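# Move the black tape dispenser into the tote by the door

## Task

Find the black tape dispenser sitting on one of the desks and set it inside the tote near the door so that no part of it sticks out past the tote's rim. It must stay there without the robot holding it, and the robot must not tip over or be left leaning.

## Robot and tools

The robot is a Hello Robot Stretch 3. It has a two-wheeled base, a lift that slides up a mast, and a single telescoping arm that reaches out to the robot's RIGHT side. The arm cannot move forward or back on its own, so to shift the gripper forward or backward you drive the base. The base is 0.33 m long and 0.34 m wide and turns in place about a point between the drive wheels, 0.05 m behind its front edge. Stowed (arm in, wrist folded), a turn sweeps a 0.28 m radius. An unfolded, level wrist reaches past that circle.

Frames: the base frame has its origin on the floor between the wheels, x forward, y left, z up. hand_pose is reported in this frame, at the point where the closed fingertips meet. With all wrist joints at zero, that hand frame has x up, y back toward the mast, and z toward the robot's rear. The odometry frame is the base frame as it stood when the scene began. Heading is positive to the left and runs from -3.142 to 3.142. base_odometry counts wheel turns, so wheel slip shows up as travel.

execute_actions takes "actions", a list holding either one action or nothing (nothing just returns state and pictures). An action may contain "base", "joints", or both, plus an optional "contact_limits". Everything in it starts at the same moment.
- base: exactly one key. translate_m is a straight drive, measured from the base's last reported position, in metres, from -1 to 1, with forward positive. rotate_rad is an in-place turn in radians, from -3.2 to 3.2, with left (counter-clockwise) positive. The base cannot move sideways.
- joints: absolute targets by name. lift_m 0 to 1.1 (arm height). arm_m 0 to 0.52 (extension). wrist_yaw_rad -1.345 to 4.42: 0 lines the gripper up with the arm, positive swings it toward the front, and 3.0 folds it over the base. wrist_pitch_rad -1.57 to 0.451: 0 is level, negative tips the fingertips down. wrist_roll_rad -2.911 to 2.911: 0 puts the fingers side by side. gripper_m -0.089 to 0.179: larger opens wider. The real fingertip gap is smaller than this value, by about 0.007 when nearly closed and 0.025 when wide open. head_pan_rad -3.953 to 1.73: 0 faces forward, positive turns left, and -1.57 looks along the arm. head_tilt_rad -1.53 to 0.419: negative looks down.
- contact_limits: only arm_m, given as motor effort in percent (1 to 100). The arm stops with contact_stop when it reaches that effort. Lower values are gentler, but a value that is too low stops the arm immediately.
- cameras: a list drawn from head_camera, nav_camera, wrist_camera, all. Leaving it out or passing null gives all; [] gives none.
Any unknown key or out-of-range number makes the whole call refused, and nothing moves. A single action runs for at most 15 s. Any joint or base you leave out may still be driving toward its previous target.

wait(seconds 0 to 10) commands nothing new and returns state and images. zoom_image(camera, region [x0,y0,x1,y1] in pixels, at most 504x504) enlarges part of that camera's latest image. Image sizes are head 896x504, nav 672x504 (fisheye), and wrist 644x364. finished_scene(scene) ends the scene for good and reports success. Send it only once the dispenser sits settled in the tote and has been released. If a result reports a stop, any later execute_actions, wait or finished_scene calls in the same reply are skipped.

Result lines:
- base_status and joint_status tell how each motion ended. "done" on the base means the wheels finished turning, even if they slipped. off_target means the motion came to rest short of its goal and may still be pushing. After contact_stop, time_out or torque_fault, the old target is dropped. A lift or arm that hits contact_stop goes slack until you command it again.
- on_its_own describes uncommanded behaviour. Its "held at" gives the target being held, not the joint's actual position.
- motor_effort is in percent, positive toward higher values, with the peak in brackets. These readings are noisy and biased. A resting effort outside its normal range suggests pushing or carrying a load.
- lidar_m gives 12 distances in metres, one per 30-degree sector counter-clockwise from straight ahead (4th left, 7th behind, 10th right). "-" means nothing seen. The scan plane is 0.17 m above the floor, so it picks up table legs but not tabletops, and it can be blocked by the robot's own body.
- wrist_depth_mm and head_depth_mm are 7x7 grids of median depth in mm. The head grid matches the sideways head image.
- base_tilt is in degrees, with forward and right positive. turned_by_wheels and turned_by_imu give the turn since the last result.

Gripping: to grasp, command gripper_m below the object's width. To let go, command at least 0.02 above the value where the fingertips made contact. Neither the reading nor "done" confirms that you are holding something, so check with the cameras.

Avoid:
- Folding or unfolding the wrist outside lift 0.32 to 0.95 with pitch -0.4 and roll near 0. Once folded, the lift can drop to 0.25.
- Yaw below -0.4 without pitch at -0.5 or lower.
- Pushing hard against fixed objects with the gripper higher than about 0.45 m, or pushing again after a contact stop.
- Driving while the gripper is hooked on or holding something that cannot move.
- Snagging on furniture, especially while reversing. If that happens, back out in small steps. If the robot leans, free the gripper, then lower the lift to about 0.2.
- Dropping, slamming or knocking things over.

The base is fast (0.30 m/s) only when stowed: lift below 0.30, arm below 0.03, yaw above 2.54.

Each tool is called after "Call:" in YAML: its name, and indented under it one key for each argument.

## Session

Call:
execute_actions:
  actions: []

Scene clock: 0.00 s.
base_odometry: x=+0.000 y=+0.000 heading=+0.000 (m, m, rad; odometry frame)
turned_by_wheels: +0.000 (rad since the last result)
turned_by_imu: +0.000 (rad since the last result)
base_tilt: forward=-0.4 right=+0.5 (deg)
lidar_m: 1.81 0.81 0.72 0.73 0.87 1.61 1.69 1.13 1.01 1.01 1.21 1.82
head_depth_mm: 1709 1686 1697 1688 1694 1691 1690 / 1769 1747 1762 1738 1742 1749 1735 / 1802 1821 1811 1814 1789 1811 1800 / 1845 1858 1859 1872 1856 1879 1881 / 1894 1917 1912 1912 1919 1913 1914 / 1950 1993 1987 1985 1964 1986 1993 / 2003 2073 2046 2024 2066 2044 2036
base_status: not commanded
joint_positions: lift_m=+0.450 arm_m=+0.000 wrist_yaw_rad=+2.887 wrist_pitch_rad=-0.324 wrist_roll_rad=+0.005 gripper_m=+0.037 head_pan_rad=+0.005 head_tilt_rad=-0.007
joint_status: not commanded
motor_effort: left_wheel=+1 right_wheel=-1 lift_m=+32 arm_m=+0 wrist_yaw_rad=+0 wrist_pitch_rad=+6 wrist_roll_rad=+0 gripper_m=+1 head_pan_rad=-1 head_tilt_rad=+2 (%)
hand_pose: x=+0.0380 y=+0.0830 z=+0.4839 quat_wxyz=(+0.202, +0.708, +0.024, +0.676) (m; base frame)
wrist_depth_mm: - 711 719 694 688 673 654 / - 804 761 773 741 733 718 / - 857 862 795 779 782 779 / - 939 947 908 885 841 817 / 867 - 935 913 966 923 892 / 743 - 717 783 803 804 814 / 621 629 640 656 654 677 666
pictures: head_camera (sideways: a quarter turn clockwise sets it upright), nav_camera (sideways: a quarter turn counterclockwise sets it upright), wrist_camera
Images, in order (width x height): head_camera 896x504, nav_camera 672x504, wrist_camera 644x364.

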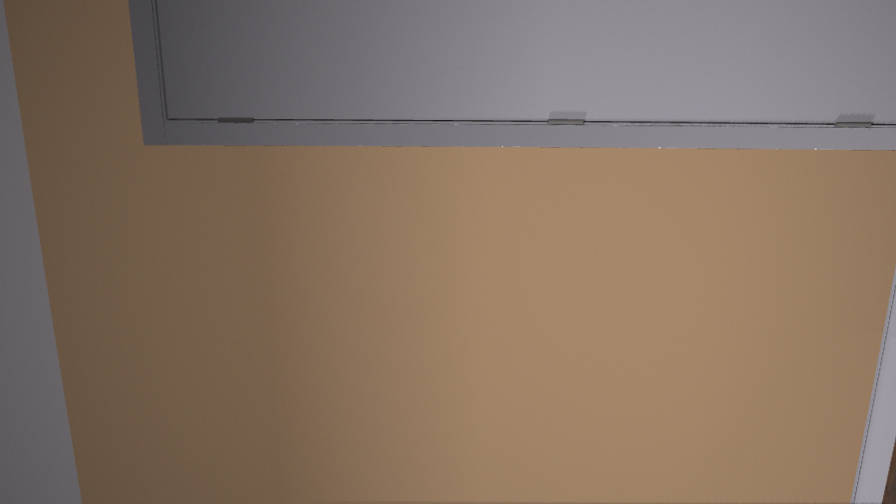

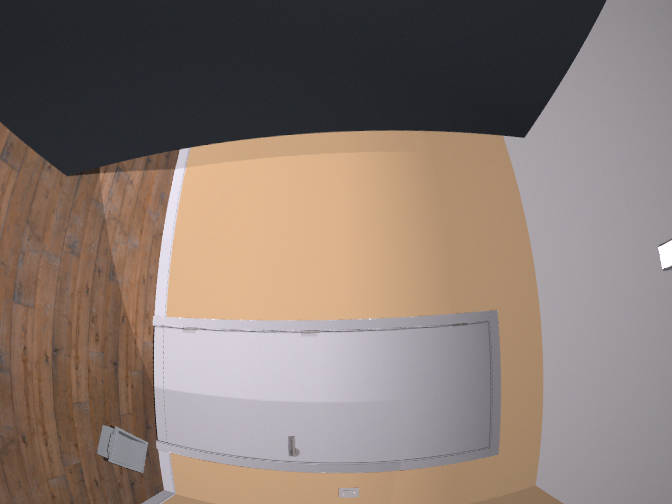

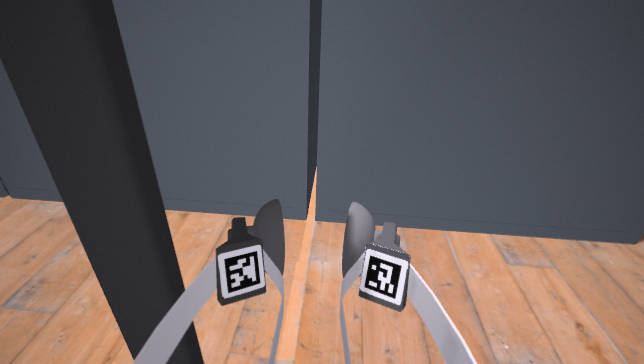

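Call:
execute_actions:
  actions:
    - {"joints":{"head_pan_rad":-0.9,"head_tilt_rad":-0.6}}
  cameras: ["head_camera","nav_camera"]

Call:
execute_actions:
  actions:
    - {"joints":{"head_pan_rad":1.5,"head_tilt_rad":-0.4}}
  cameras: ["head_camera","nav_camera"]

Call:
execute_actions:
  actions:
    - {"joints":{"head_pan_rad":-2.8,"head_tilt_rad":-0.4}}
  cameras: ["head_camera","nav_camera"]

Scene clock: 1.50 s.
base_odometry: x=+0.000 y=+0.000 heading=+0.000 (m, m, rad; odometry frame)
turned_by_wheels: +0.000 (rad since the last result)
turned_by_imu: +0.000 (rad since the last result)
base_tilt: forward=-0.4 right=+0.4 (deg)
lidar_m: 1.81 0.81 0.72 0.73 0.87 1.61 1.69 1.13 1.01 1.01 1.21 1.81
head_depth_mm: 1066 1139 1216 1307 1408 1449 1276 / 1174 1265 1371 1473 1602 1517 1272 / 1316 1431 1550 1683 1790 1502 1271 / 1493 1621 1792 1957 1842 1504 1266 / 1696 1885 2079 2256 1836 1491 1256 / 1702 1845 2044 2218 1763 1481 1250 / 1593 1731 1908 2055 1827 1481 1251
base_status: not commanded
joint_positions: lift_m=+0.450 arm_m=+0.000 wrist_yaw_rad=+2.887 wrist_pitch_rad=-0.324 wrist_roll_rad=+0.005 gripper_m=+0.037 head_pan_rad=-0.893 head_tilt_rad=-0.592
joint_status: all done
motor_effort: left_wheel=+1(1) right_wheel=+0(1) lift_m=+32(32) arm_m=-1(0) wrist_yaw_rad=+1(0) wrist_pitch_rad=+6(6) wrist_roll_rad=+1(1) gripper_m=+1(1) head_pan_rad=-5(36) head_tilt_rad=-4(31) (%)
hand_pose: x=+0.0380 y=+0.0830 z=+0.4839 quat_wxyz=(+0.202, +0.708, +0.024, +0.676) (m; base frame)
wrist_depth_mm: - 744 723 706 700 677 674 / - 773 765 747 760 734 725 / - 863 845 832 796 792 760 / - 947 932 927 876 884 837 / 877 - 929 917 936 931 930 / 735 - 734 763 806 781 796 / 631 626 647 646 650 663 677
pictures: head_camera (sideways: a quarter turn clockwise sets it upright), nav_camera (sideways: a quarter turn counterclockwise sets it upright)
Images, in order (width x height): head_camera 896x504, nav_camera 672x504.

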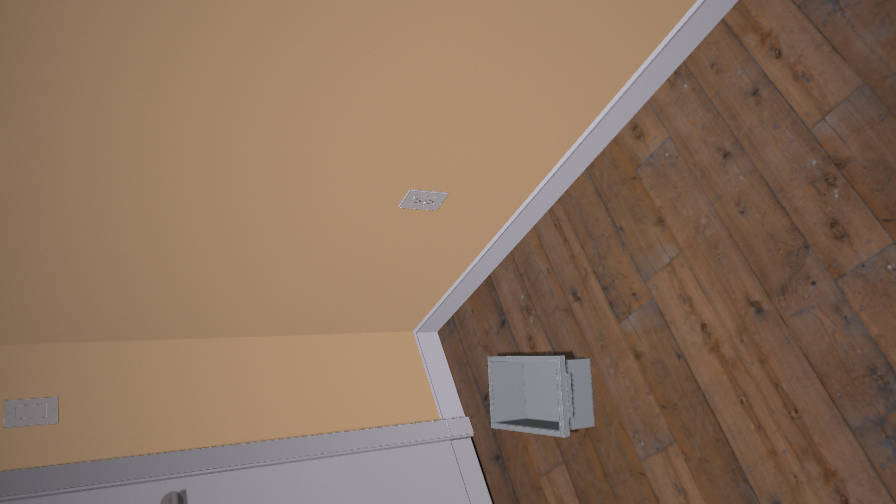

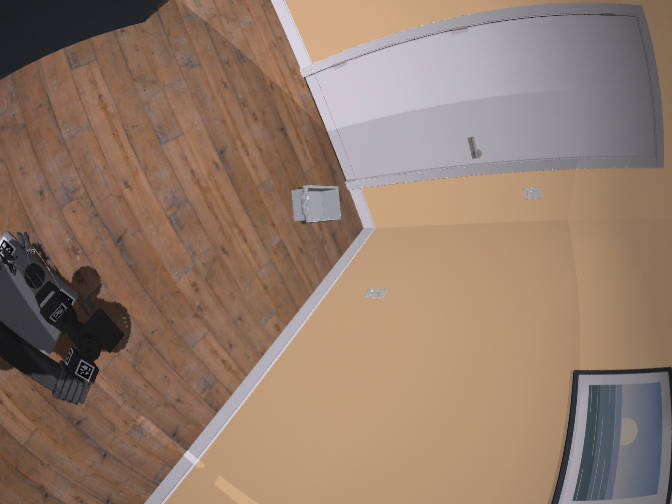

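Scene clock: 3.20 s.
base_odometry: x=+0.000 y=+0.000 heading=+0.000 (m, m, rad; odometry frame)
turned_by_wheels: +0.000 (rad since the last result)
turned_by_imu: +0.000 (rad since the last result)
base_tilt: forward=-0.4 right=+0.5 (deg)
lidar_m: 1.81 0.81 0.72 0.73 0.87 1.61 1.69 1.13 1.01 1.01 1.21 1.82
head_depth_mm: 572 610 651 702 753 817 899 / 582 621 664 712 774 839 928 / 604 647 691 739 804 869 959 / 604 642 691 749 810 888 977 / 613 658 708 763 830 913 1005 / 624 670 723 780 845 932 1037 / 640 684 738 803 873 961 1067
base_status: not commanded
joint_positions: lift_m=+0.450 arm_m=+0.000 wrist_yaw_rad=+2.887 wrist_pitch_rad=-0.324 wrist_roll_rad=+0.005 gripper_m=+0.037 head_pan_rad=+1.493 head_tilt_rad=-0.409
joint_status: all done
motor_effort: left_wheel=+1(1) right_wheel=+0(0) lift_m=+32(33) arm_m=-1(1) wrist_yaw_rad=+1(0) wrist_pitch_rad=+6(6) wrist_roll_rad=+0(0) gripper_m=+1(0) head_pan_rad=+4(38) head_tilt_rad=+4(18) (%)
hand_pose: x=+0.0380 y=+0.0830 z=+0.4839 quat_wxyz=(+0.202, +0.708, +0.024, +0.676) (m; base frame)
wrist_depth_mm: - 720 716 691 692 688 656 / - 775 768 742 731 748 707 / - 837 873 833 803 820 772 / 996 943 911 925 880 863 850 / 907 - 948 938 942 915 926 / 725 - 737 760 779 786 801 / 625 609 638 647 657 662 661
pictures: head_camera (sideways: a quarter turn clockwise sets it upright), nav_camera (sideways: a quarter turn counterclockwise sets it upright)
Images, in order (width x height): head_camera 896x504, nav_camera 672x504.

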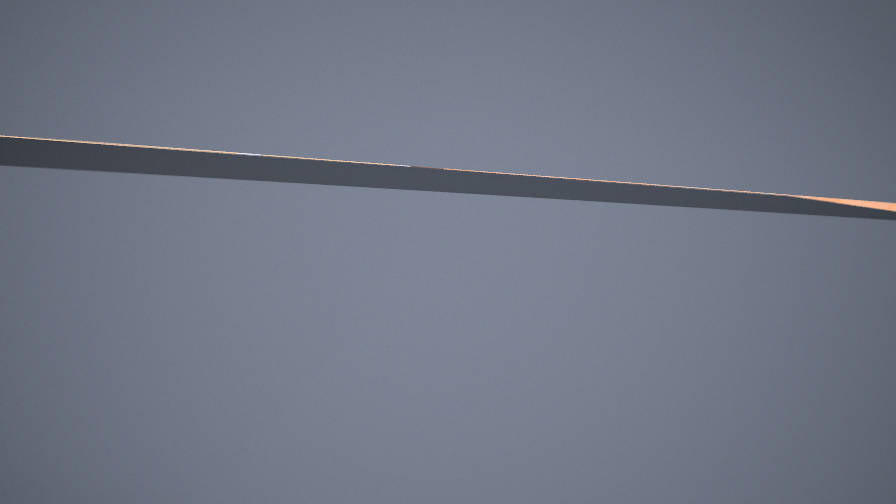

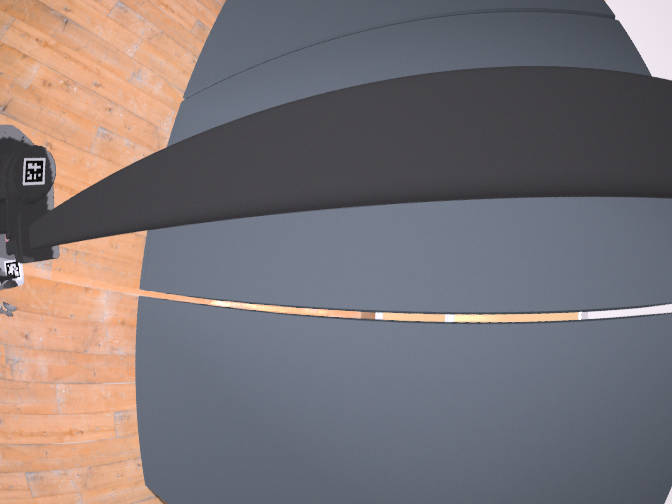

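Scene clock: 5.73 s.
base_odometry: x=+0.000 y=+0.000 heading=+0.000 (m, m, rad; odometry frame)
turned_by_wheels: +0.000 (rad since the last result)
turned_by_imu: +0.000 (rad since the last result)
base_tilt: forward=-0.4 right=+0.5 (deg)
lidar_m: 1.81 0.81 0.72 0.73 0.87 1.62 1.69 1.13 1.01 1.01 1.21 1.82
head_depth_mm: 1714 1806 1912 1996 2014 1789 1457 / 1811 1914 2042 2176 2232 1792 1450 / 1708 1858 2016 2198 2250 1801 1449 / 1480 1598 1719 1865 2032 1789 1418 / 1319 1399 1493 1615 1755 1738 1435 / 1181 1250 1333 1413 1500 1599 1432 / 1072 1127 1186 1260 1335 1423 1410
base_status: not commanded
joint_positions: lift_m=+0.450 arm_m=+0.000 wrist_yaw_rad=+2.887 wrist_pitch_rad=-0.324 wrist_roll_rad=+0.005 gripper_m=+0.037 head_pan_rad=-2.793 head_tilt_rad=-0.409
joint_status: all done
motor_effort: left_wheel=+1(1) right_wheel=+0(0) lift_m=+32(32) arm_m=+0(0) wrist_yaw_rad=+0(0) wrist_pitch_rad=+6(6) wrist_roll_rad=+0(0) gripper_m=+0(1) head_pan_rad=-3(37) head_tilt_rad=+3(4) (%)
hand_pose: x=+0.0380 y=+0.0830 z=+0.4839 quat_wxyz=(+0.202, +0.708, +0.024, +0.676) (m; base frame)
wrist_depth_mm: - 726 718 706 692 682 669 / - 792 761 765 742 733 715 / - 844 841 814 784 797 764 / 949 941 945 907 885 881 838 / 902 - 946 921 944 927 933 / 746 - 747 746 796 790 796 / 630 615 658 656 664 660 675
pictures: head_camera (sideways: a quarter turn clockwise sets it upright), nav_camera (sideways: a quarter turn counterclockwise sets it upright)
Images, in order (width x height): head_camera 896x504, nav_camera 672x504.

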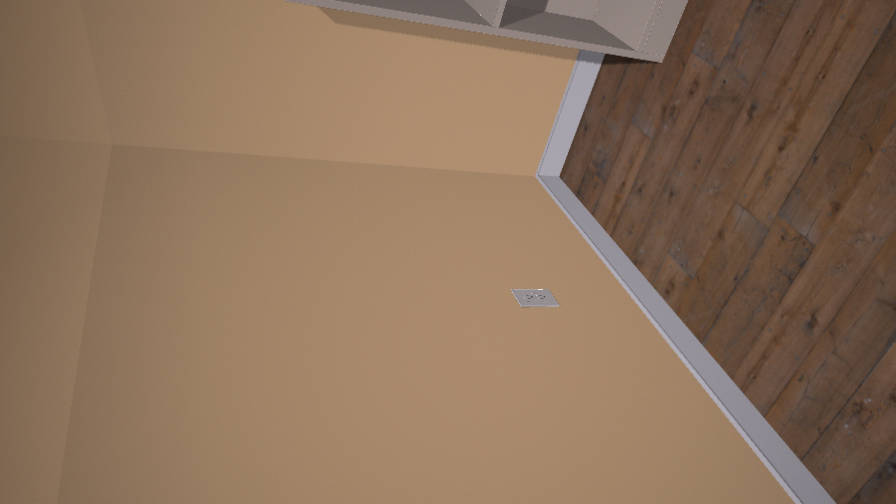

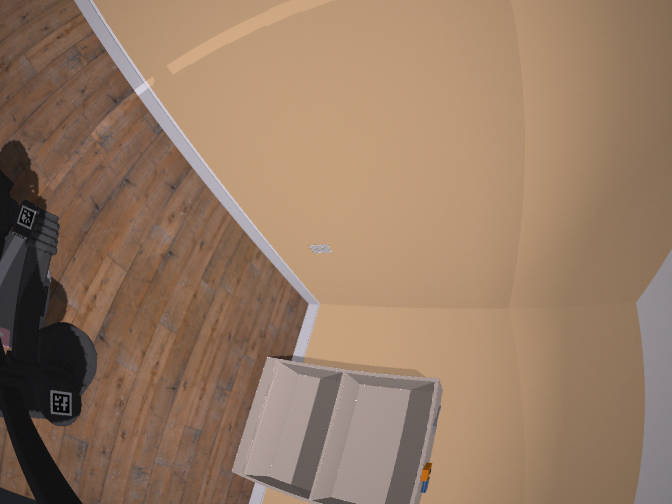

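Call:
execute_actions:
  actions:
    - {"joints":{"head_pan_rad":-3.7,"head_tilt_rad":-0.4}}
  cameras: ["head_camera","nav_camera"]

Call:
execute_actions:
  actions:
    - {"joints":{"head_pan_rad":0.5,"head_tilt_rad":-0.6}}
  cameras: ["head_camera","nav_camera"]

Scene clock: 7.23 s.
base_odometry: x=+0.000 y=+0.000 heading=+0.000 (m, m, rad; odometry frame)
turned_by_wheels: +0.000 (rad since the last result)
turned_by_imu: +0.000 (rad since the last result)
base_tilt: forward=-0.4 right=+0.4 (deg)
lidar_m: 1.82 0.81 0.72 0.73 0.87 1.61 1.69 1.13 1.01 1.01 1.21 1.82
head_depth_mm: 1143 1183 1207 1245 1285 1330 1399 / 1377 1428 1475 1522 1585 1623 1447 / 1710 1776 1870 1958 2025 1799 1438 / 1731 1855 1989 2145 2238 1779 1440 / 1686 1785 1878 2017 2055 1771 1431 / 1627 1748 1831 1933 2059 1772 1431 / 1594 1704 1794 1878 2024 1744 1417
base_status: not commanded
joint_positions: lift_m=+0.450 arm_m=+0.000 wrist_yaw_rad=+2.887 wrist_pitch_rad=-0.324 wrist_roll_rad=+0.005 gripper_m=+0.037 head_pan_rad=-3.693 head_tilt_rad=-0.409
joint_status: all done
motor_effort: left_wheel=+1(1) right_wheel=+0(0) lift_m=+32(32) arm_m=+0(1) wrist_yaw_rad=+1(0) wrist_pitch_rad=+6(6) wrist_roll_rad=+0(0) gripper_m=+1(0) head_pan_rad=-3(36) head_tilt_rad=+4(4) (%)
hand_pose: x=+0.0380 y=+0.0830 z=+0.4839 quat_wxyz=(+0.202, +0.708, +0.024, +0.676) (m; base frame)
wrist_depth_mm: - 724 721 689 689 685 661 / - 790 762 755 732 738 711 / - 873 853 835 791 777 774 / 997 942 925 910 915 864 879 / 858 - 943 931 917 909 913 / 747 - 744 748 805 785 788 / 627 622 641 653 657 672 679
pictures: head_camera (sideways: a quarter turn clockwise sets it upright), nav_camera (sideways: a quarter turn counterclockwise sets it upright)
Images, in order (width x height): head_camera 896x504, nav_camera 672x504.

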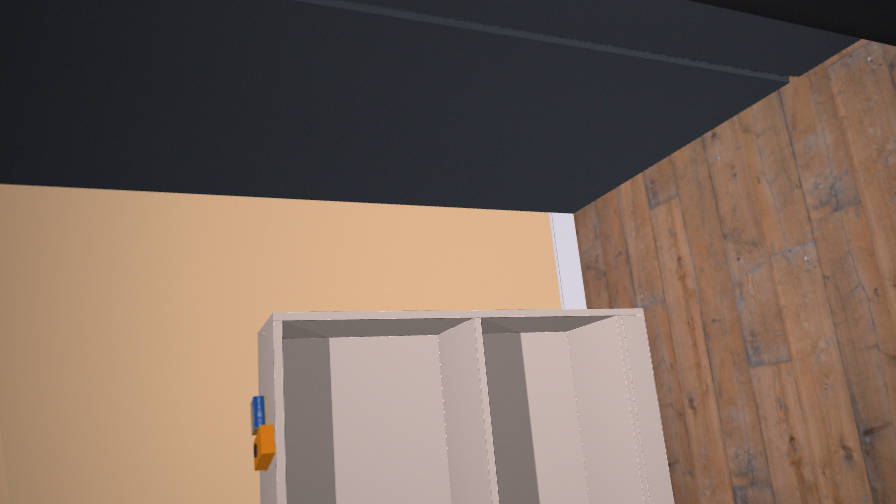

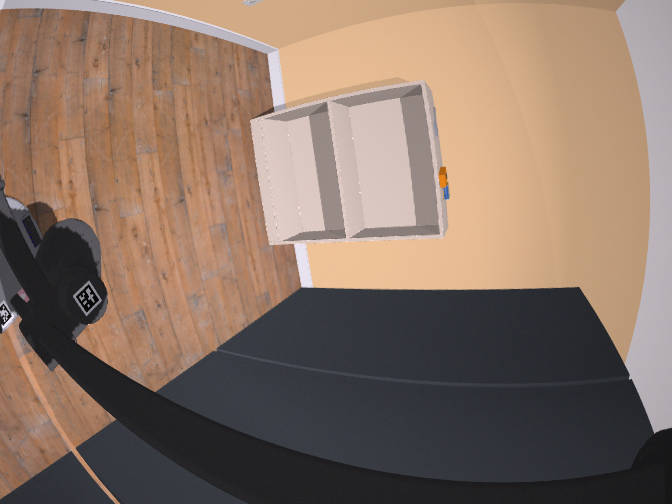

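Scene clock: 9.73 s.
base_odometry: x=+0.000 y=+0.000 heading=+0.000 (m, m, rad; odometry frame)
turned_by_wheels: +0.000 (rad since the last result)
turned_by_imu: +0.000 (rad since the last result)
base_tilt: forward=-0.4 right=+0.5 (deg)
lidar_m: 1.81 0.81 0.72 0.73 0.87 1.61 1.70 1.13 1.01 1.01 1.21 1.81
head_depth_mm: 1726 1842 2002 2110 1853 1507 1271 / 1849 2012 2172 2277 1880 1520 1271 / 1944 2132 2351 2398 1839 1501 1271 / 871 963 1076 1218 1409 1511 1272 / 791 871 962 1072 1212 1378 1263 / 730 797 867 962 1065 1218 1258 / 674 726 792 865 958 1071 1187
base_status: not commanded
joint_positions: lift_m=+0.450 arm_m=+0.000 wrist_yaw_rad=+2.887 wrist_pitch_rad=-0.324 wrist_roll_rad=+0.005 gripper_m=+0.037 head_pan_rad=+0.493 head_tilt_rad=-0.592
joint_status: all done
motor_effort: left_wheel=+1(1) right_wheel=+0(0) lift_m=+32(32) arm_m=+0(1) wrist_yaw_rad=+1(1) wrist_pitch_rad=+6(6) wrist_roll_rad=+0(0) gripper_m=+1(1) head_pan_rad=+4(38) head_tilt_rad=-4(17) (%)
hand_pose: x=+0.0380 y=+0.0830 z=+0.4839 quat_wxyz=(+0.202, +0.708, +0.024, +0.676) (m; base frame)
wrist_depth_mm: - 733 710 716 700 679 651 / - 787 768 770 751 745 726 / - 862 840 837 804 781 773 / 988 932 925 884 862 852 850 / 846 - 962 934 958 937 913 / 728 - 728 765 788 772 800 / 625 628 643 654 661 663 662
pictures: head_camera (sideways: a quarter turn clockwise sets it upright), nav_camera (sideways: a quarter turn counterclockwise sets it upright)
Images, in order (width x height): head_camera 896x504, nav_camera 672x504.

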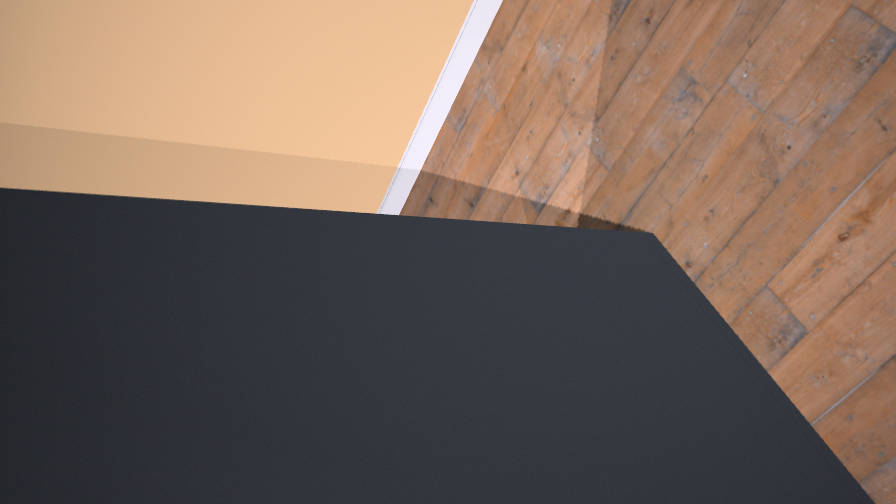

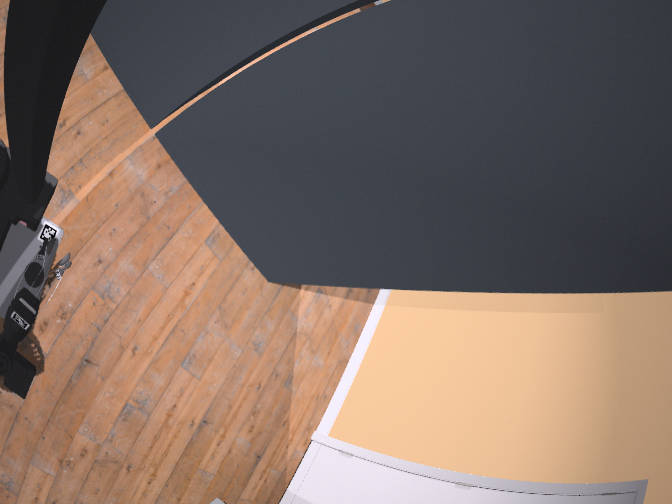

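Call:
execute_actions:
  actions:
    - {"joints":{"lift_m":0.25,"head_pan_rad":0,"head_tilt_rad":-0.6}}
  cameras: []

Call:
execute_actions:
  actions:
    - {"base":{"translate_m":1.0}}
  cameras: []

Call:
execute_actions:
  actions:
    - {"base":{"translate_m":0.3}}
  cameras: []

Call:
execute_actions:
  actions:
    - {"base":{"rotate_rad":1.57},"joints":{"head_tilt_rad":-0.3}}
  cameras: ["head_camera","nav_camera"]

Scene clock: 14.80 s.
base_odometry: x=+0.000 y=+0.000 heading=+0.000 (m, m, rad; odometry frame)
turned_by_wheels: +0.000 (rad since the last result)
turned_by_imu: -0.001 (rad since the last result)
base_tilt: forward=-0.3 right=+0.4 (deg)
lidar_m: 1.81 0.81 0.72 0.73 0.87 1.61 1.69 1.13 1.01 1.01 1.21 1.82
head_depth_mm: 1487 1628 1782 1991 1856 1531 1271 / 1526 1671 1858 2082 1846 1516 1271 / 1569 1732 1910 2089 1846 1513 1268 / 1628 1795 1970 2179 1833 1508 1271 / 1676 1834 2088 2224 1820 1485 1260 / 1718 1900 2143 2295 1812 1496 1257 / 1771 1963 2201 2300 1805 1449 1251
base_status: not commanded
joint_positions: lift_m=+0.250 arm_m=+0.000 wrist_yaw_rad=+2.887 wrist_pitch_rad=-0.324 wrist_roll_rad=+0.005 gripper_m=+0.037 head_pan_rad=+0.007 head_tilt_rad=-0.592
joint_status: all done
motor_effort: left_wheel=+1(1) right_wheel=+0(1) lift_m=+26(29) arm_m=+0(0) wrist_yaw_rad=+1(0) wrist_pitch_rad=+6(6) wrist_roll_rad=+0(1) gripper_m=-1(1) head_pan_rad=-3(31) head_tilt_rad=-4(1) (%)
hand_pose: x=+0.0380 y=+0.0830 z=+0.2846 quat_wxyz=(+0.202, +0.708, +0.024, +0.676) (m; base frame)
wrist_depth_mm: - 708 721 724 694 649 669 / - 812 800 760 740 720 697 / - 880 852 822 797 792 768 / 736 757 770 781 787 820 805 / 583 - 630 609 615 636 634 / 480 - - 508 519 510 523 / - - - 427 434 437 444
pictures: none
No camera images: the call's "cameras" was empty. Leave "cameras" out to get every camera's image.

Scene clock: 19.83 s.
base_odometry: x=+1.000 y=+0.000 heading=+0.000 (m, m, rad; odometry frame)
turned_by_wheels: +0.000 (rad since the last result)
turned_by_imu: +0.004 (rad since the last result)
base_tilt: forward=-0.3 right=+0.5 (deg)
lidar_m: 0.90 1.08 2.02 0.42 0.49 0.93 2.41 1.48 1.32 1.32 0.99 0.87
head_depth_mm: 715 780 856 941 1054 1183 1277 / 730 801 882 981 1111 1255 1273 / 750 825 909 1020 1149 1325 1268 / 771 847 942 1057 1213 1383 1269 / 790 875 973 1095 1253 1416 1273 / 817 904 1013 1135 1307 1447 1257 / 840 933 1045 1194 1385 1469 1250
base_status: done
joint_positions: lift_m=+0.250 arm_m=+0.000 wrist_yaw_rad=+2.887 wrist_pitch_rad=-0.324 wrist_roll_rad=+0.005 gripper_m=+0.037 head_pan_rad=+0.007 head_tilt_rad=-0.593
joint_status: not commanded
motor_effort: left_wheel=+0(12) right_wheel=+0(4) lift_m=+26(26) arm_m=+0(1) wrist_yaw_rad=+0(1) wrist_pitch_rad=+6(6) wrist_roll_rad=+0(0) gripper_m=+0(1) head_pan_rad=-3(3) head_tilt_rad=-3(4) (%)
hand_pose: x=+0.0380 y=+0.0830 z=+0.2846 quat_wxyz=(+0.202, +0.708, +0.024, +0.676) (m; base frame)
wrist_depth_mm: - 435 424 - - - - / - 464 457 - - - - / - 500 496 947 - - - / 580 555 558 758 788 807 823 / 578 - 589 613 630 632 640 / 487 - - 499 519 518 529 / - - - 431 432 434 435
pictures: none
No camera images: the call's "cameras" was empty. Leave "cameras" out to get every camera's image.

Scene clock: 22.50 s.
base_odometry: x=+1.300 y=+0.000 heading=+0.000 (m, m, rad; odometry frame)
turned_by_wheels: +0.000 (rad since the last result)
turned_by_imu: +0.001 (rad since the last result)
base_tilt: forward=-0.3 right=+0.4 (deg)
lidar_m: 0.62 0.74 1.39 0.62 0.56 0.71 2.58 1.58 1.41 1.09 0.67 0.62
head_depth_mm: 475 519 572 633 714 811 933 / 488 534 587 656 739 849 992 / 501 549 606 678 770 888 1057 / 516 567 626 705 807 933 1117 / 529 585 648 731 839 980 1174 / 545 601 671 764 873 1034 1198 / 564 623 699 793 914 1095 1226
base_status: done
joint_positions: lift_m=+0.250 arm_m=+0.000 wrist_yaw_rad=+2.887 wrist_pitch_rad=-0.324 wrist_roll_rad=+0.005 gripper_m=+0.037 head_pan_rad=+0.007 head_tilt_rad=-0.594
joint_status: not commanded
motor_effort: left_wheel=+0(12) right_wheel=+0(5) lift_m=+26(26) arm_m=+0(0) wrist_yaw_rad=+0(0) wrist_pitch_rad=+6(6) wrist_roll_rad=+0(0) gripper_m=+0(0) head_pan_rad=-2(3) head_tilt_rad=-3(3) (%)
hand_pose: x=+0.0380 y=+0.0830 z=+0.2846 quat_wxyz=(+0.202, +0.708, +0.024, +0.676) (m; base frame)
wrist_depth_mm: - 611 - - - - 787 / - 640 - - - - 783 / - 660 940 - - - 765 / 466 693 754 761 785 817 746 / 507 - 614 617 623 631 643 / 484 - - 496 521 518 514 / - - - 430 432 439 446
pictures: none
No camera images: the call's "cameras" was empty. Leave "cameras" out to get every camera's image.

Scene clock: 24.70 s.
base_odometry: x=+1.300 y=+0.000 heading=+1.570 (m, m, rad; odometry frame)
turned_by_wheels: +1.570 (rad since the last result)
turned_by_imu: +1.579 (rad since the last result)
base_tilt: forward=-0.4 right=+0.5 (deg)
lidar_m: 0.64 0.47 0.70 2.62 1.60 1.41 1.11 0.68 0.62 0.62 0.74 1.36
head_depth_mm: 2809 3018 3098 3236 2806 2017 1582 / 2914 3043 3254 3380 2765 2010 1575 / 2945 3144 3241 3375 2764 1998 1571 / 3070 3241 3300 3532 2772 1981 1570 / 3096 3303 3506 3698 2741 1979 1520 / 653 676 705 728 761 795 831 / 541 558 578 597 618 638 661
base_status: done
joint_positions: lift_m=+0.250 arm_m=+0.000 wrist_yaw_rad=+2.887 wrist_pitch_rad=-0.324 wrist_roll_rad=+0.005 gripper_m=+0.037 head_pan_rad=+0.007 head_tilt_rad=-0.309
joint_status: all done
motor_effort: left_wheel=-3(14) right_wheel=+2(9) lift_m=+26(26) arm_m=-1(0) wrist_yaw_rad=+0(1) wrist_pitch_rad=+6(6) wrist_roll_rad=+0(1) gripper_m=+0(1) head_pan_rad=-3(3) head_tilt_rad=+4(26) (%)
hand_pose: x=+0.0380 y=+0.0830 z=+0.2846 quat_wxyz=(+0.202, +0.708, +0.024, +0.676) (m; base frame)
wrist_depth_mm: - - - - - 608 391 / - - - - - 597 388 / - - - - 978 599 401 / 728 769 737 783 803 584 429 / 578 - 607 606 626 577 469 / 479 - - 497 522 506 509 / - - - 433 432 438 445
pictures: head_camera (sideways: a quarter turn clockwise sets it upright), nav_camera (sideways: a quarter turn counterclockwise sets it upright)
Images, in order (width x height): head_camera 896x504, nav_camera 672x504.

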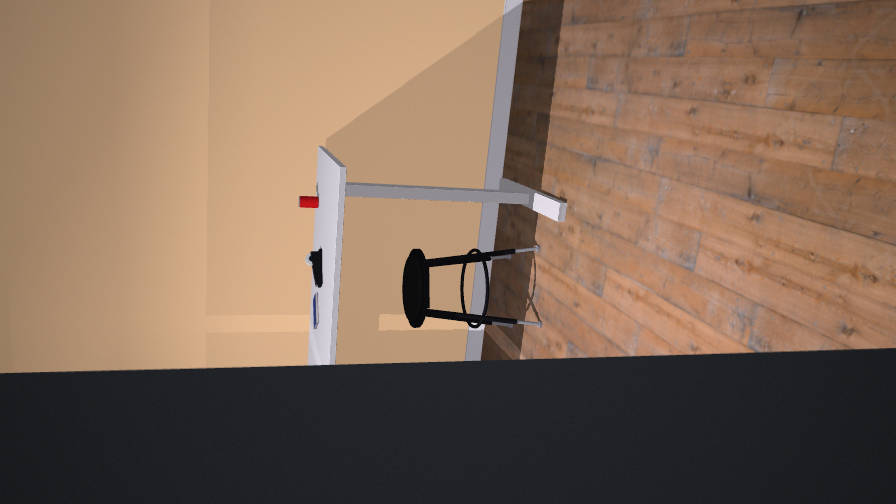

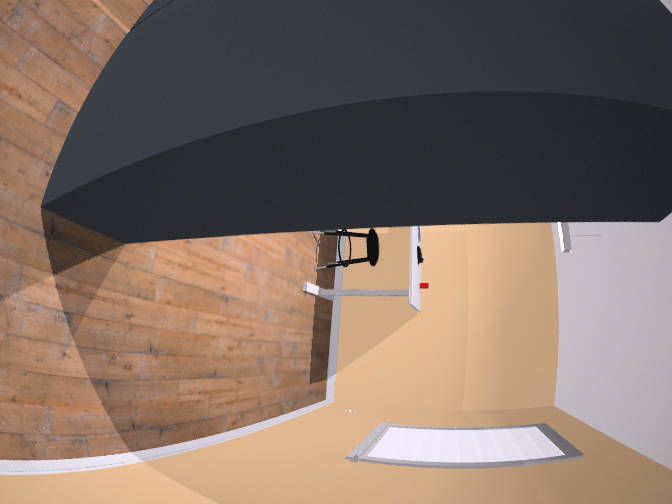

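Call:
execute_actions:
  actions:
    - {"base":{"rotate_rad":-0.5}}
  cameras: []

Call:
execute_actions:
  actions:
    - {"base":{"translate_m":0.45}}
  cameras: []

Call:
execute_actions:
  actions:
    - {"base":{"rotate_rad":0.5},"joints":{"head_tilt_rad":-0.5}}
  cameras: ["head_camera","nav_camera"]

Scene clock: 26.70 s.
base_odometry: x=+1.300 y=+0.000 heading=+1.070 (m, m, rad; odometry frame)
turned_by_wheels: -0.500 (rad since the last result)
turned_by_imu: -0.503 (rad since the last result)
base_tilt: forward=-0.3 right=+0.4 (deg)
lidar_m: 1.43 0.61 0.47 0.74 2.52 1.57 1.41 1.07 0.67 0.62 0.62 0.75
head_depth_mm: 1090 1111 1124 1143 1168 1190 1201 / 1344 1358 1399 1420 1461 1481 1484 / 1707 1761 1776 1837 1937 1857 1563 / 2420 2521 2577 2782 2565 1975 1560 / 2967 3103 3266 3440 2727 1994 1566 / 2910 3043 3185 3432 2707 2010 1565 / 2869 3028 3086 3351 2733 1980 1563
base_status: done
joint_positions: lift_m=+0.250 arm_m=+0.000 wrist_yaw_rad=+2.887 wrist_pitch_rad=-0.324 wrist_roll_rad=+0.005 gripper_m=+0.037 head_pan_rad=+0.007 head_tilt_rad=-0.309
joint_status: not commanded
motor_effort: left_wheel=+6(15) right_wheel=-3(7) lift_m=+26(26) arm_m=-1(1) wrist_yaw_rad=+0(1) wrist_pitch_rad=+6(6) wrist_roll_rad=+1(0) gripper_m=+0(1) head_pan_rad=-3(4) head_tilt_rad=+4(4) (%)
hand_pose: x=+0.0380 y=+0.0830 z=+0.2846 quat_wxyz=(+0.202, +0.708, +0.024, +0.676) (m; base frame)
wrist_depth_mm: - - - 706 469 512 600 / - - - 743 509 560 - / 966 996 - 786 553 640 - / 724 757 740 739 599 725 808 / 589 - 618 606 621 637 645 / 489 - - 495 521 528 525 / - - - 431 429 441 444
pictures: none
No camera images: the call's "cameras" was empty. Leave "cameras" out to get every camera's image.

Scene clock: 29.87 s.
base_odometry: x=+1.516 y=+0.395 heading=+1.070 (m, m, rad; odometry frame)
turned_by_wheels: +0.000 (rad since the last result)
turned_by_imu: +0.002 (rad since the last result)
base_tilt: forward=-0.3 right=+0.4 (deg)
lidar_m: 1.25 2.49 0.47 0.42 0.43 2.05 1.85 0.92 0.60 0.54 0.54 0.65
head_depth_mm: 942 962 982 991 1010 1037 1045 / 1160 1181 1206 1235 1255 1291 1308 / 1491 1519 1576 1593 1685 1719 1531 / 2131 2201 2312 2387 2485 1999 1562 / 2597 2704 2861 3091 2753 1966 1567 / 2476 2635 2811 2939 2738 1977 1561 / 2405 2583 2711 2882 2744 1997 1539
base_status: done
joint_positions: lift_m=+0.250 arm_m=+0.000 wrist_yaw_rad=+2.887 wrist_pitch_rad=-0.324 wrist_roll_rad=+0.005 gripper_m=+0.037 head_pan_rad=+0.007 head_tilt_rad=-0.309
joint_status: not commanded
motor_effort: left_wheel=+6(18) right_wheel=-3(4) lift_m=+26(26) arm_m=-1(0) wrist_yaw_rad=+0(0) wrist_pitch_rad=+6(6) wrist_roll_rad=+0(1) gripper_m=+0(1) head_pan_rad=-1(3) head_tilt_rad=+4(4) (%)
hand_pose: x=+0.0380 y=+0.0830 z=+0.2846 quat_wxyz=(+0.202, +0.708, +0.024, +0.676) (m; base frame)
wrist_depth_mm: - 389 419 468 - - - / - 419 455 514 - - - / 988 456 487 572 - - - / 724 490 532 621 779 822 815 / 577 - 558 624 619 631 650 / 479 - - 504 523 500 522 / - - - 431 435 438 440
pictures: none
No camera images: the call's "cameras" was empty. Leave "cameras" out to get every camera's image.

Scene clock: 31.50 s.
base_odometry: x=+1.516 y=+0.395 heading=+1.570 (m, m, rad; odometry frame)
turned_by_wheels: +0.500 (rad since the last result)
turned_by_imu: +0.503 (rad since the last result)
base_tilt: forward=-0.3 right=+0.4 (deg)
lidar_m: 2.49 0.48 0.43 0.43 2.08 1.85 0.96 0.60 0.54 0.54 0.64 1.18
head_depth_mm: 2387 2600 2808 2864 2099 1637 1363 / 2496 2699 2907 2829 2070 1647 1357 / 2552 2690 2991 2834 2071 1632 1340 / 2588 2692 3014 2675 2061 1620 1343 / 2682 2821 3025 2655 2048 1629 1335 / 2736 2862 3224 2774 2031 1604 1341 / 2772 2979 3286 2760 2028 1614 1325
base_status: done
joint_positions: lift_m=+0.250 arm_m=+0.000 wrist_yaw_rad=+2.887 wrist_pitch_rad=-0.324 wrist_roll_rad=+0.005 gripper_m=+0.037 head_pan_rad=+0.007 head_tilt_rad=-0.494
joint_status: all done
motor_effort: left_wheel=-4(11) right_wheel=+2(6) lift_m=+27(27) arm_m=+0(1) wrist_yaw_rad=+0(0) wrist_pitch_rad=+5(6) wrist_roll_rad=+1(1) gripper_m=+0(1) head_pan_rad=-3(3) head_tilt_rad=-3(21) (%)
hand_pose: x=+0.0380 y=+0.0830 z=+0.2846 quat_wxyz=(+0.202, +0.708, +0.024, +0.676) (m; base frame)
wrist_depth_mm: - - - 429 417 412 421 / - - - 457 456 443 - / 990 - 970 504 484 481 - / 729 742 719 549 527 533 837 / 570 - 617 596 580 579 648 / 478 - - 504 522 510 521 / - - - 426 432 438 440
pictures: head_camera (sideways: a quarter turn clockwise sets it upright), nav_camera (sideways: a quarter turn counterclockwise sets it upright)
Images, in order (width x height): head_camera 896x504, nav_camera 672x504.

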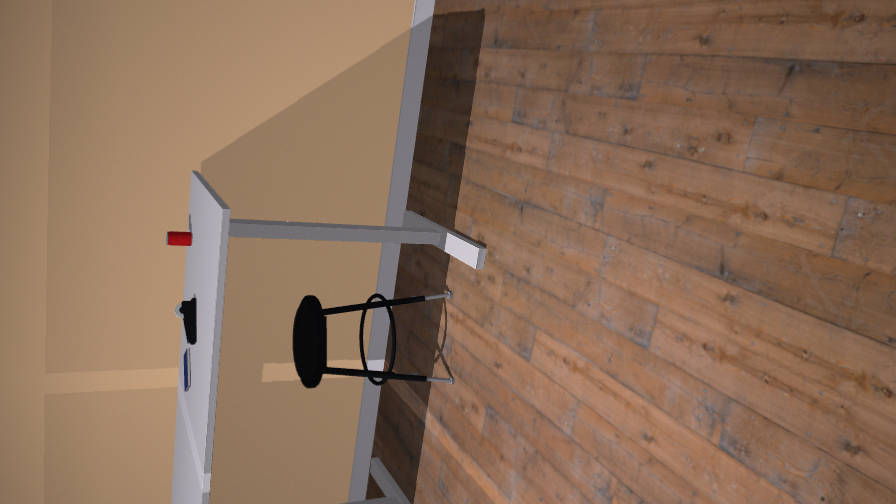

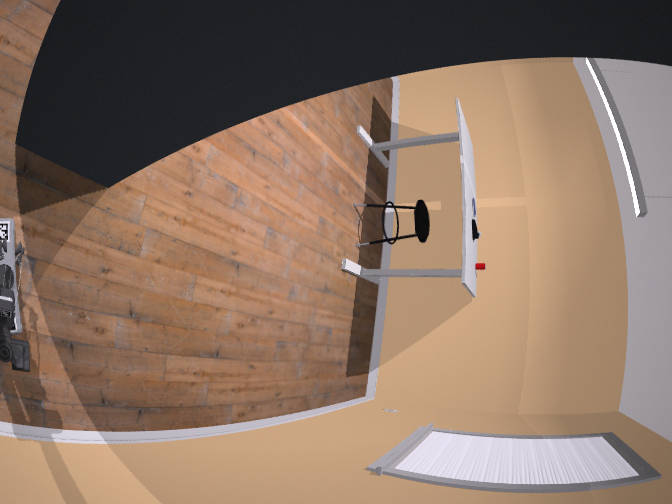

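Call:
execute_actions:
  actions:
    - {"base":{"translate_m":1.0}}
  cameras: []

Call:
execute_actions:
  actions:
    - {"base":{"translate_m":0.5},"joints":{"head_tilt_rad":-0.6}}
  cameras: ["head_camera","nav_camera"]

Scene clock: 36.90 s.
base_odometry: x=+1.517 y=+1.395 heading=+1.570 (m, m, rad; odometry frame)
turned_by_wheels: +0.000 (rad since the last result)
turned_by_imu: +0.004 (rad since the last result)
base_tilt: forward=-0.3 right=+0.4 (deg)
lidar_m: 1.50 2.12 2.59 1.17 1.19 0.62 1.55 0.94 0.84 0.84 1.01 1.87
head_depth_mm: 1602 1730 1878 2062 2089 1641 1354 / 1632 1773 1928 2120 2078 1641 1350 / 1710 1799 1538 2097 1984 1635 1350 / 1746 1850 1503 2271 2038 1632 1342 / 1779 1896 2121 2193 1974 1616 1336 / 1846 1941 2174 1902 1960 1627 1333 / 1914 2001 2280 2466 2032 1605 1334
base_status: done
joint_positions: lift_m=+0.250 arm_m=+0.000 wrist_yaw_rad=+2.887 wrist_pitch_rad=-0.324 wrist_roll_rad=+0.005 gripper_m=+0.037 head_pan_rad=+0.007 head_tilt_rad=-0.495
joint_status: not commanded
motor_effort: left_wheel=-5(11) right_wheel=+3(7) lift_m=+27(26) arm_m=-1(1) wrist_yaw_rad=+0(0) wrist_pitch_rad=+6(6) wrist_roll_rad=+0(0) gripper_m=+0(0) head_pan_rad=-3(2) head_tilt_rad=-2(3) (%)
hand_pose: x=+0.0380 y=+0.0830 z=+0.2846 quat_wxyz=(+0.202, +0.708, +0.024, +0.676) (m; base frame)
wrist_depth_mm: - - - - - - - / - - - - - - - / - - - - - - - / 669 746 771 768 815 808 836 / 584 - 626 616 616 636 633 / 480 - - 504 516 521 517 / - - - 436 432 442 440
pictures: none
No camera images: the call's "cameras" was empty. Leave "cameras" out to get every camera's image.

Scene clock: 40.13 s.
base_odometry: x=+1.518 y=+1.895 heading=+1.570 (m, m, rad; odometry frame)
turned_by_wheels: +0.000 (rad since the last result)
turned_by_imu: +0.002 (rad since the last result)
base_tilt: forward=-0.4 right=+0.5 (deg)
lidar_m: 1.01 1.05 2.32 2.08 1.47 1.07 1.83 1.11 0.99 1.00 1.20 1.49
head_depth_mm: 1217 1325 1444 1626 1754 1514 1278 / 1255 1325 876 1673 1789 1508 1275 / 1288 1327 874 1236 1695 1470 1268 / 1309 1386 871 1796 1834 1496 1258 / 1341 1410 861 1745 1702 1486 1263 / 1399 1394 906 1317 1750 1486 1259 / 1432 1384 899 1884 1694 1474 1252
base_status: done
joint_positions: lift_m=+0.250 arm_m=+0.000 wrist_yaw_rad=+2.887 wrist_pitch_rad=-0.324 wrist_roll_rad=+0.005 gripper_m=+0.037 head_pan_rad=+0.007 head_tilt_rad=-0.593
joint_status: all done
motor_effort: left_wheel=-4(11) right_wheel=+3(6) lift_m=+26(26) arm_m=-1(1) wrist_yaw_rad=+0(1) wrist_pitch_rad=+6(6) wrist_roll_rad=+0(1) gripper_m=+0(1) head_pan_rad=-4(3) head_tilt_rad=-4(11) (%)
hand_pose: x=+0.0380 y=+0.0830 z=+0.2846 quat_wxyz=(+0.202, +0.708, +0.024, +0.676) (m; base frame)
wrist_depth_mm: - - - - - - - / - - - - - - - / 976 - - - - - - / 730 759 750 768 802 818 819 / 582 - 619 608 613 622 635 / 482 - - 505 520 522 520 / - - - 426 432 441 445
pictures: head_camera (sideways: a quarter turn clockwise sets it upright), nav_camera (sideways: a quarter turn counterclockwise sets it upright)
Images, in order (width x height): head_camera 896x504, nav_camera 672x504.

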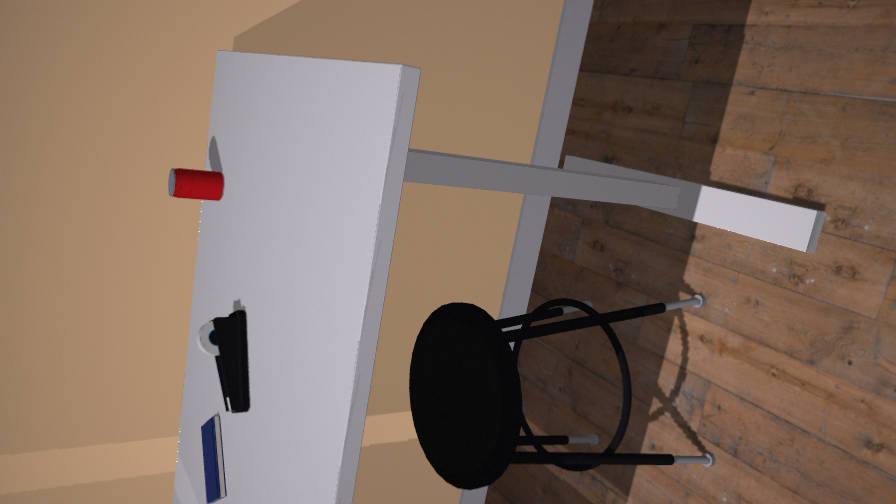

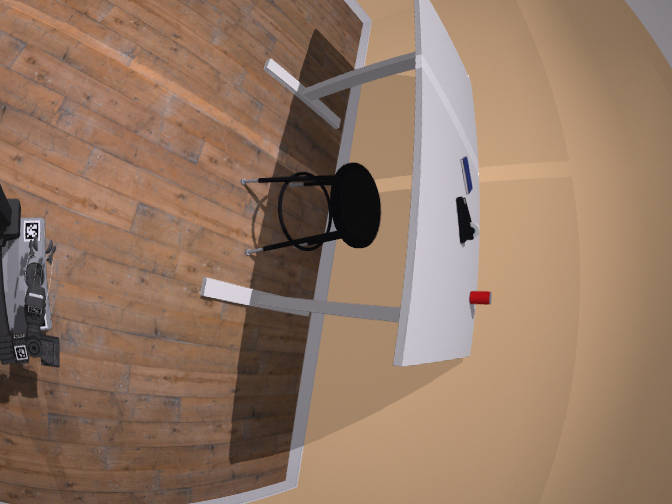

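Call:
execute_actions:
  actions:
    - {"base":{"rotate_rad":0.68}}
  cameras: []

Call:
execute_actions:
  actions:
    - {"base":{"translate_m":0.62}}
  cameras: []

Call:
execute_actions:
  actions:
    - {"base":{"rotate_rad":0.89},"joints":{"head_pan_rad":-1.6,"head_tilt_rad":-0.8,"lift_m":0.9,"wrist_pitch_rad":-0.4}}
  cameras: ["head_camera","nav_camera"]

Scene clock: 44.27 s.
base_odometry: x=+1.518 y=+1.895 heading=+2.249 (m, m, rad; odometry frame)
turned_by_wheels: +0.680 (rad since the last result)
turned_by_imu: +0.683 (rad since the last result)
base_tilt: forward=-0.4 right=+0.4 (deg)
lidar_m: 1.69 2.33 2.08 1.37 1.58 1.49 1.05 0.99 1.02 1.35 1.04 1.01
head_depth_mm: 1600 1506 947 1372 1750 1471 1278 / 1765 1483 1071 2154 1853 1475 1270 / 1964 1461 2285 2384 1868 1509 1273 / 2246 1434 1869 2065 1826 1496 1274 / 2562 2562 3033 2359 1830 1494 1263 / 2585 2799 3004 2311 1800 1491 1264 / 2438 2671 2859 2303 1809 1479 1252
base_status: done
joint_positions: lift_m=+0.250 arm_m=+0.000 wrist_yaw_rad=+2.887 wrist_pitch_rad=-0.324 wrist_roll_rad=+0.005 gripper_m=+0.037 head_pan_rad=+0.007 head_tilt_rad=-0.593
joint_status: not commanded
motor_effort: left_wheel=-4(13) right_wheel=+2(7) lift_m=+27(27) arm_m=-1(1) wrist_yaw_rad=+1(0) wrist_pitch_rad=+6(6) wrist_roll_rad=+1(0) gripper_m=+1(1) head_pan_rad=-2(4) head_tilt_rad=-3(3) (%)
hand_pose: x=+0.0380 y=+0.0830 z=+0.2846 quat_wxyz=(+0.202, +0.708, +0.024, +0.676) (m; base frame)
wrist_depth_mm: - - - - - - - / - - - - - - - / - - - - - - - / 734 751 775 785 779 804 821 / 588 - 626 614 613 640 640 / 483 - - 500 520 521 519 / - - - 431 432 438 436
pictures: none
No camera images: the call's "cameras" was empty. Leave "cameras" out to get every camera's image.

Scene clock: 47.90 s.
base_odometry: x=+1.129 y=+2.377 heading=+2.249 (m, m, rad; odometry frame)
turned_by_wheels: +0.000 (rad since the last result)
turned_by_imu: +0.002 (rad since the last result)
base_tilt: forward=-0.3 right=+0.4 (deg)
lidar_m: 1.08 1.78 2.13 1.90 1.45 1.50 1.59 1.51 1.55 0.79 0.62 0.51
head_depth_mm: 1233 1289 888 633 506 1515 1279 / 1369 1402 888 630 541 1504 1272 / 1534 1594 880 627 1688 1505 1266 / 1727 1855 865 706 1720 1497 1268 / 1992 2191 860 2238 1824 1455 1260 / 2075 2291 958 2344 1820 1487 1258 / 1995 2171 2367 2322 1819 1474 1255
base_status: done
joint_positions: lift_m=+0.250 arm_m=+0.000 wrist_yaw_rad=+2.887 wrist_pitch_rad=-0.324 wrist_roll_rad=+0.005 gripper_m=+0.037 head_pan_rad=+0.007 head_tilt_rad=-0.594
joint_status: not commanded
motor_effort: left_wheel=-5(11) right_wheel=+3(7) lift_m=+26(26) arm_m=-1(1) wrist_yaw_rad=+0(0) wrist_pitch_rad=+6(6) wrist_roll_rad=+0(0) gripper_m=+0(0) head_pan_rad=-3(3) head_tilt_rad=-3(3) (%)
hand_pose: x=+0.0380 y=+0.0830 z=+0.2846 quat_wxyz=(+0.202, +0.708, +0.024, +0.676) (m; base frame)
wrist_depth_mm: - - - - - - - / - - - - - - - / 980 - - - - - - / 740 754 741 765 785 792 819 / 580 - 623 612 637 642 639 / 487 - - 504 522 522 526 / - - - 430 431 433 439
pictures: none
No camera images: the call's "cameras" was empty. Leave "cameras" out to get every camera's image.

Scene clock: 54.63 s.
base_odometry: x=+1.129 y=+2.377 heading=+3.139 (m, m, rad; odometry frame)
turned_by_wheels: +0.890 (rad since the last result)
turned_by_imu: +0.894 (rad since the last result)
base_tilt: forward=-0.4 right=+0.5 (deg)
lidar_m: 2.13 1.89 1.45 1.50 1.70 1.51 1.51 0.79 0.62 0.51 1.08 1.78
head_depth_mm: 971 698 601 485 - - 1158 / 981 783 597 482 - - 1179 / 992 775 592 479 916 - 1154 / 1011 766 587 488 909 - - / 1025 761 581 499 1565 - 1162 / 1045 752 579 511 1547 - 1151 / 1067 746 573 1645 1517 1310 1153
base_status: done
joint_positions: lift_m=+0.900 arm_m=+0.000 wrist_yaw_rad=+2.887 wrist_pitch_rad=-0.411 wrist_roll_rad=+0.005 gripper_m=+0.037 head_pan_rad=-1.593 head_tilt_rad=-0.790
joint_status: all done
motor_effort: left_wheel=-4(14) right_wheel=+2(7) lift_m=+38(40) arm_m=-1(1) wrist_yaw_rad=+1(0) wrist_pitch_rad=+5(5) wrist_roll_rad=+1(1) gripper_m=-1(1) head_pan_rad=-4(38) head_tilt_rad=-4(21) (%)
hand_pose: x=+0.0354 y=+0.0733 z=+0.9140 quat_wxyz=(+0.232, +0.706, +0.055, +0.667) (m; base frame)
wrist_depth_mm: - - - - - - - / - - - - - - - / - - - - - - - / - - - - - - - / - - - - - - - / - - - - - - - / - - - - - - -
pictures: head_camera (sideways: a quarter turn clockwise sets it upright), nav_camera (sideways: a quarter turn counterclockwise sets it upright)
Images, in order (width x height): head_camera 896x504, nav_camera 672x504.

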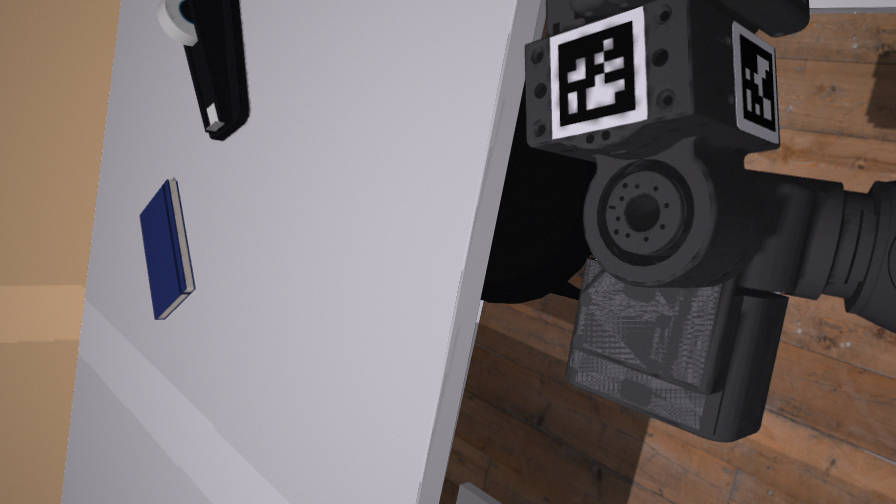

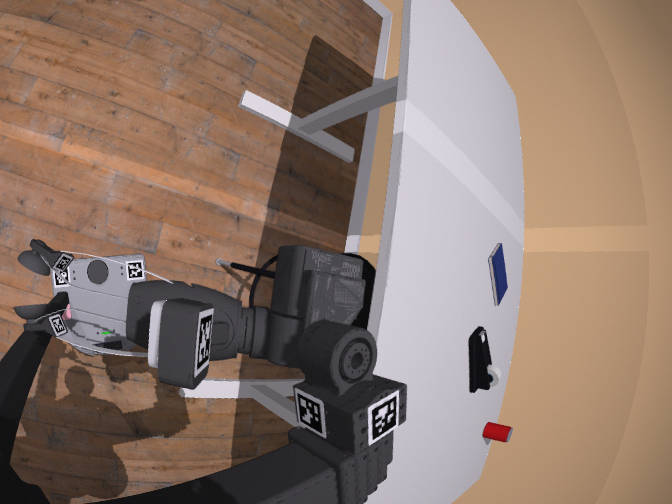

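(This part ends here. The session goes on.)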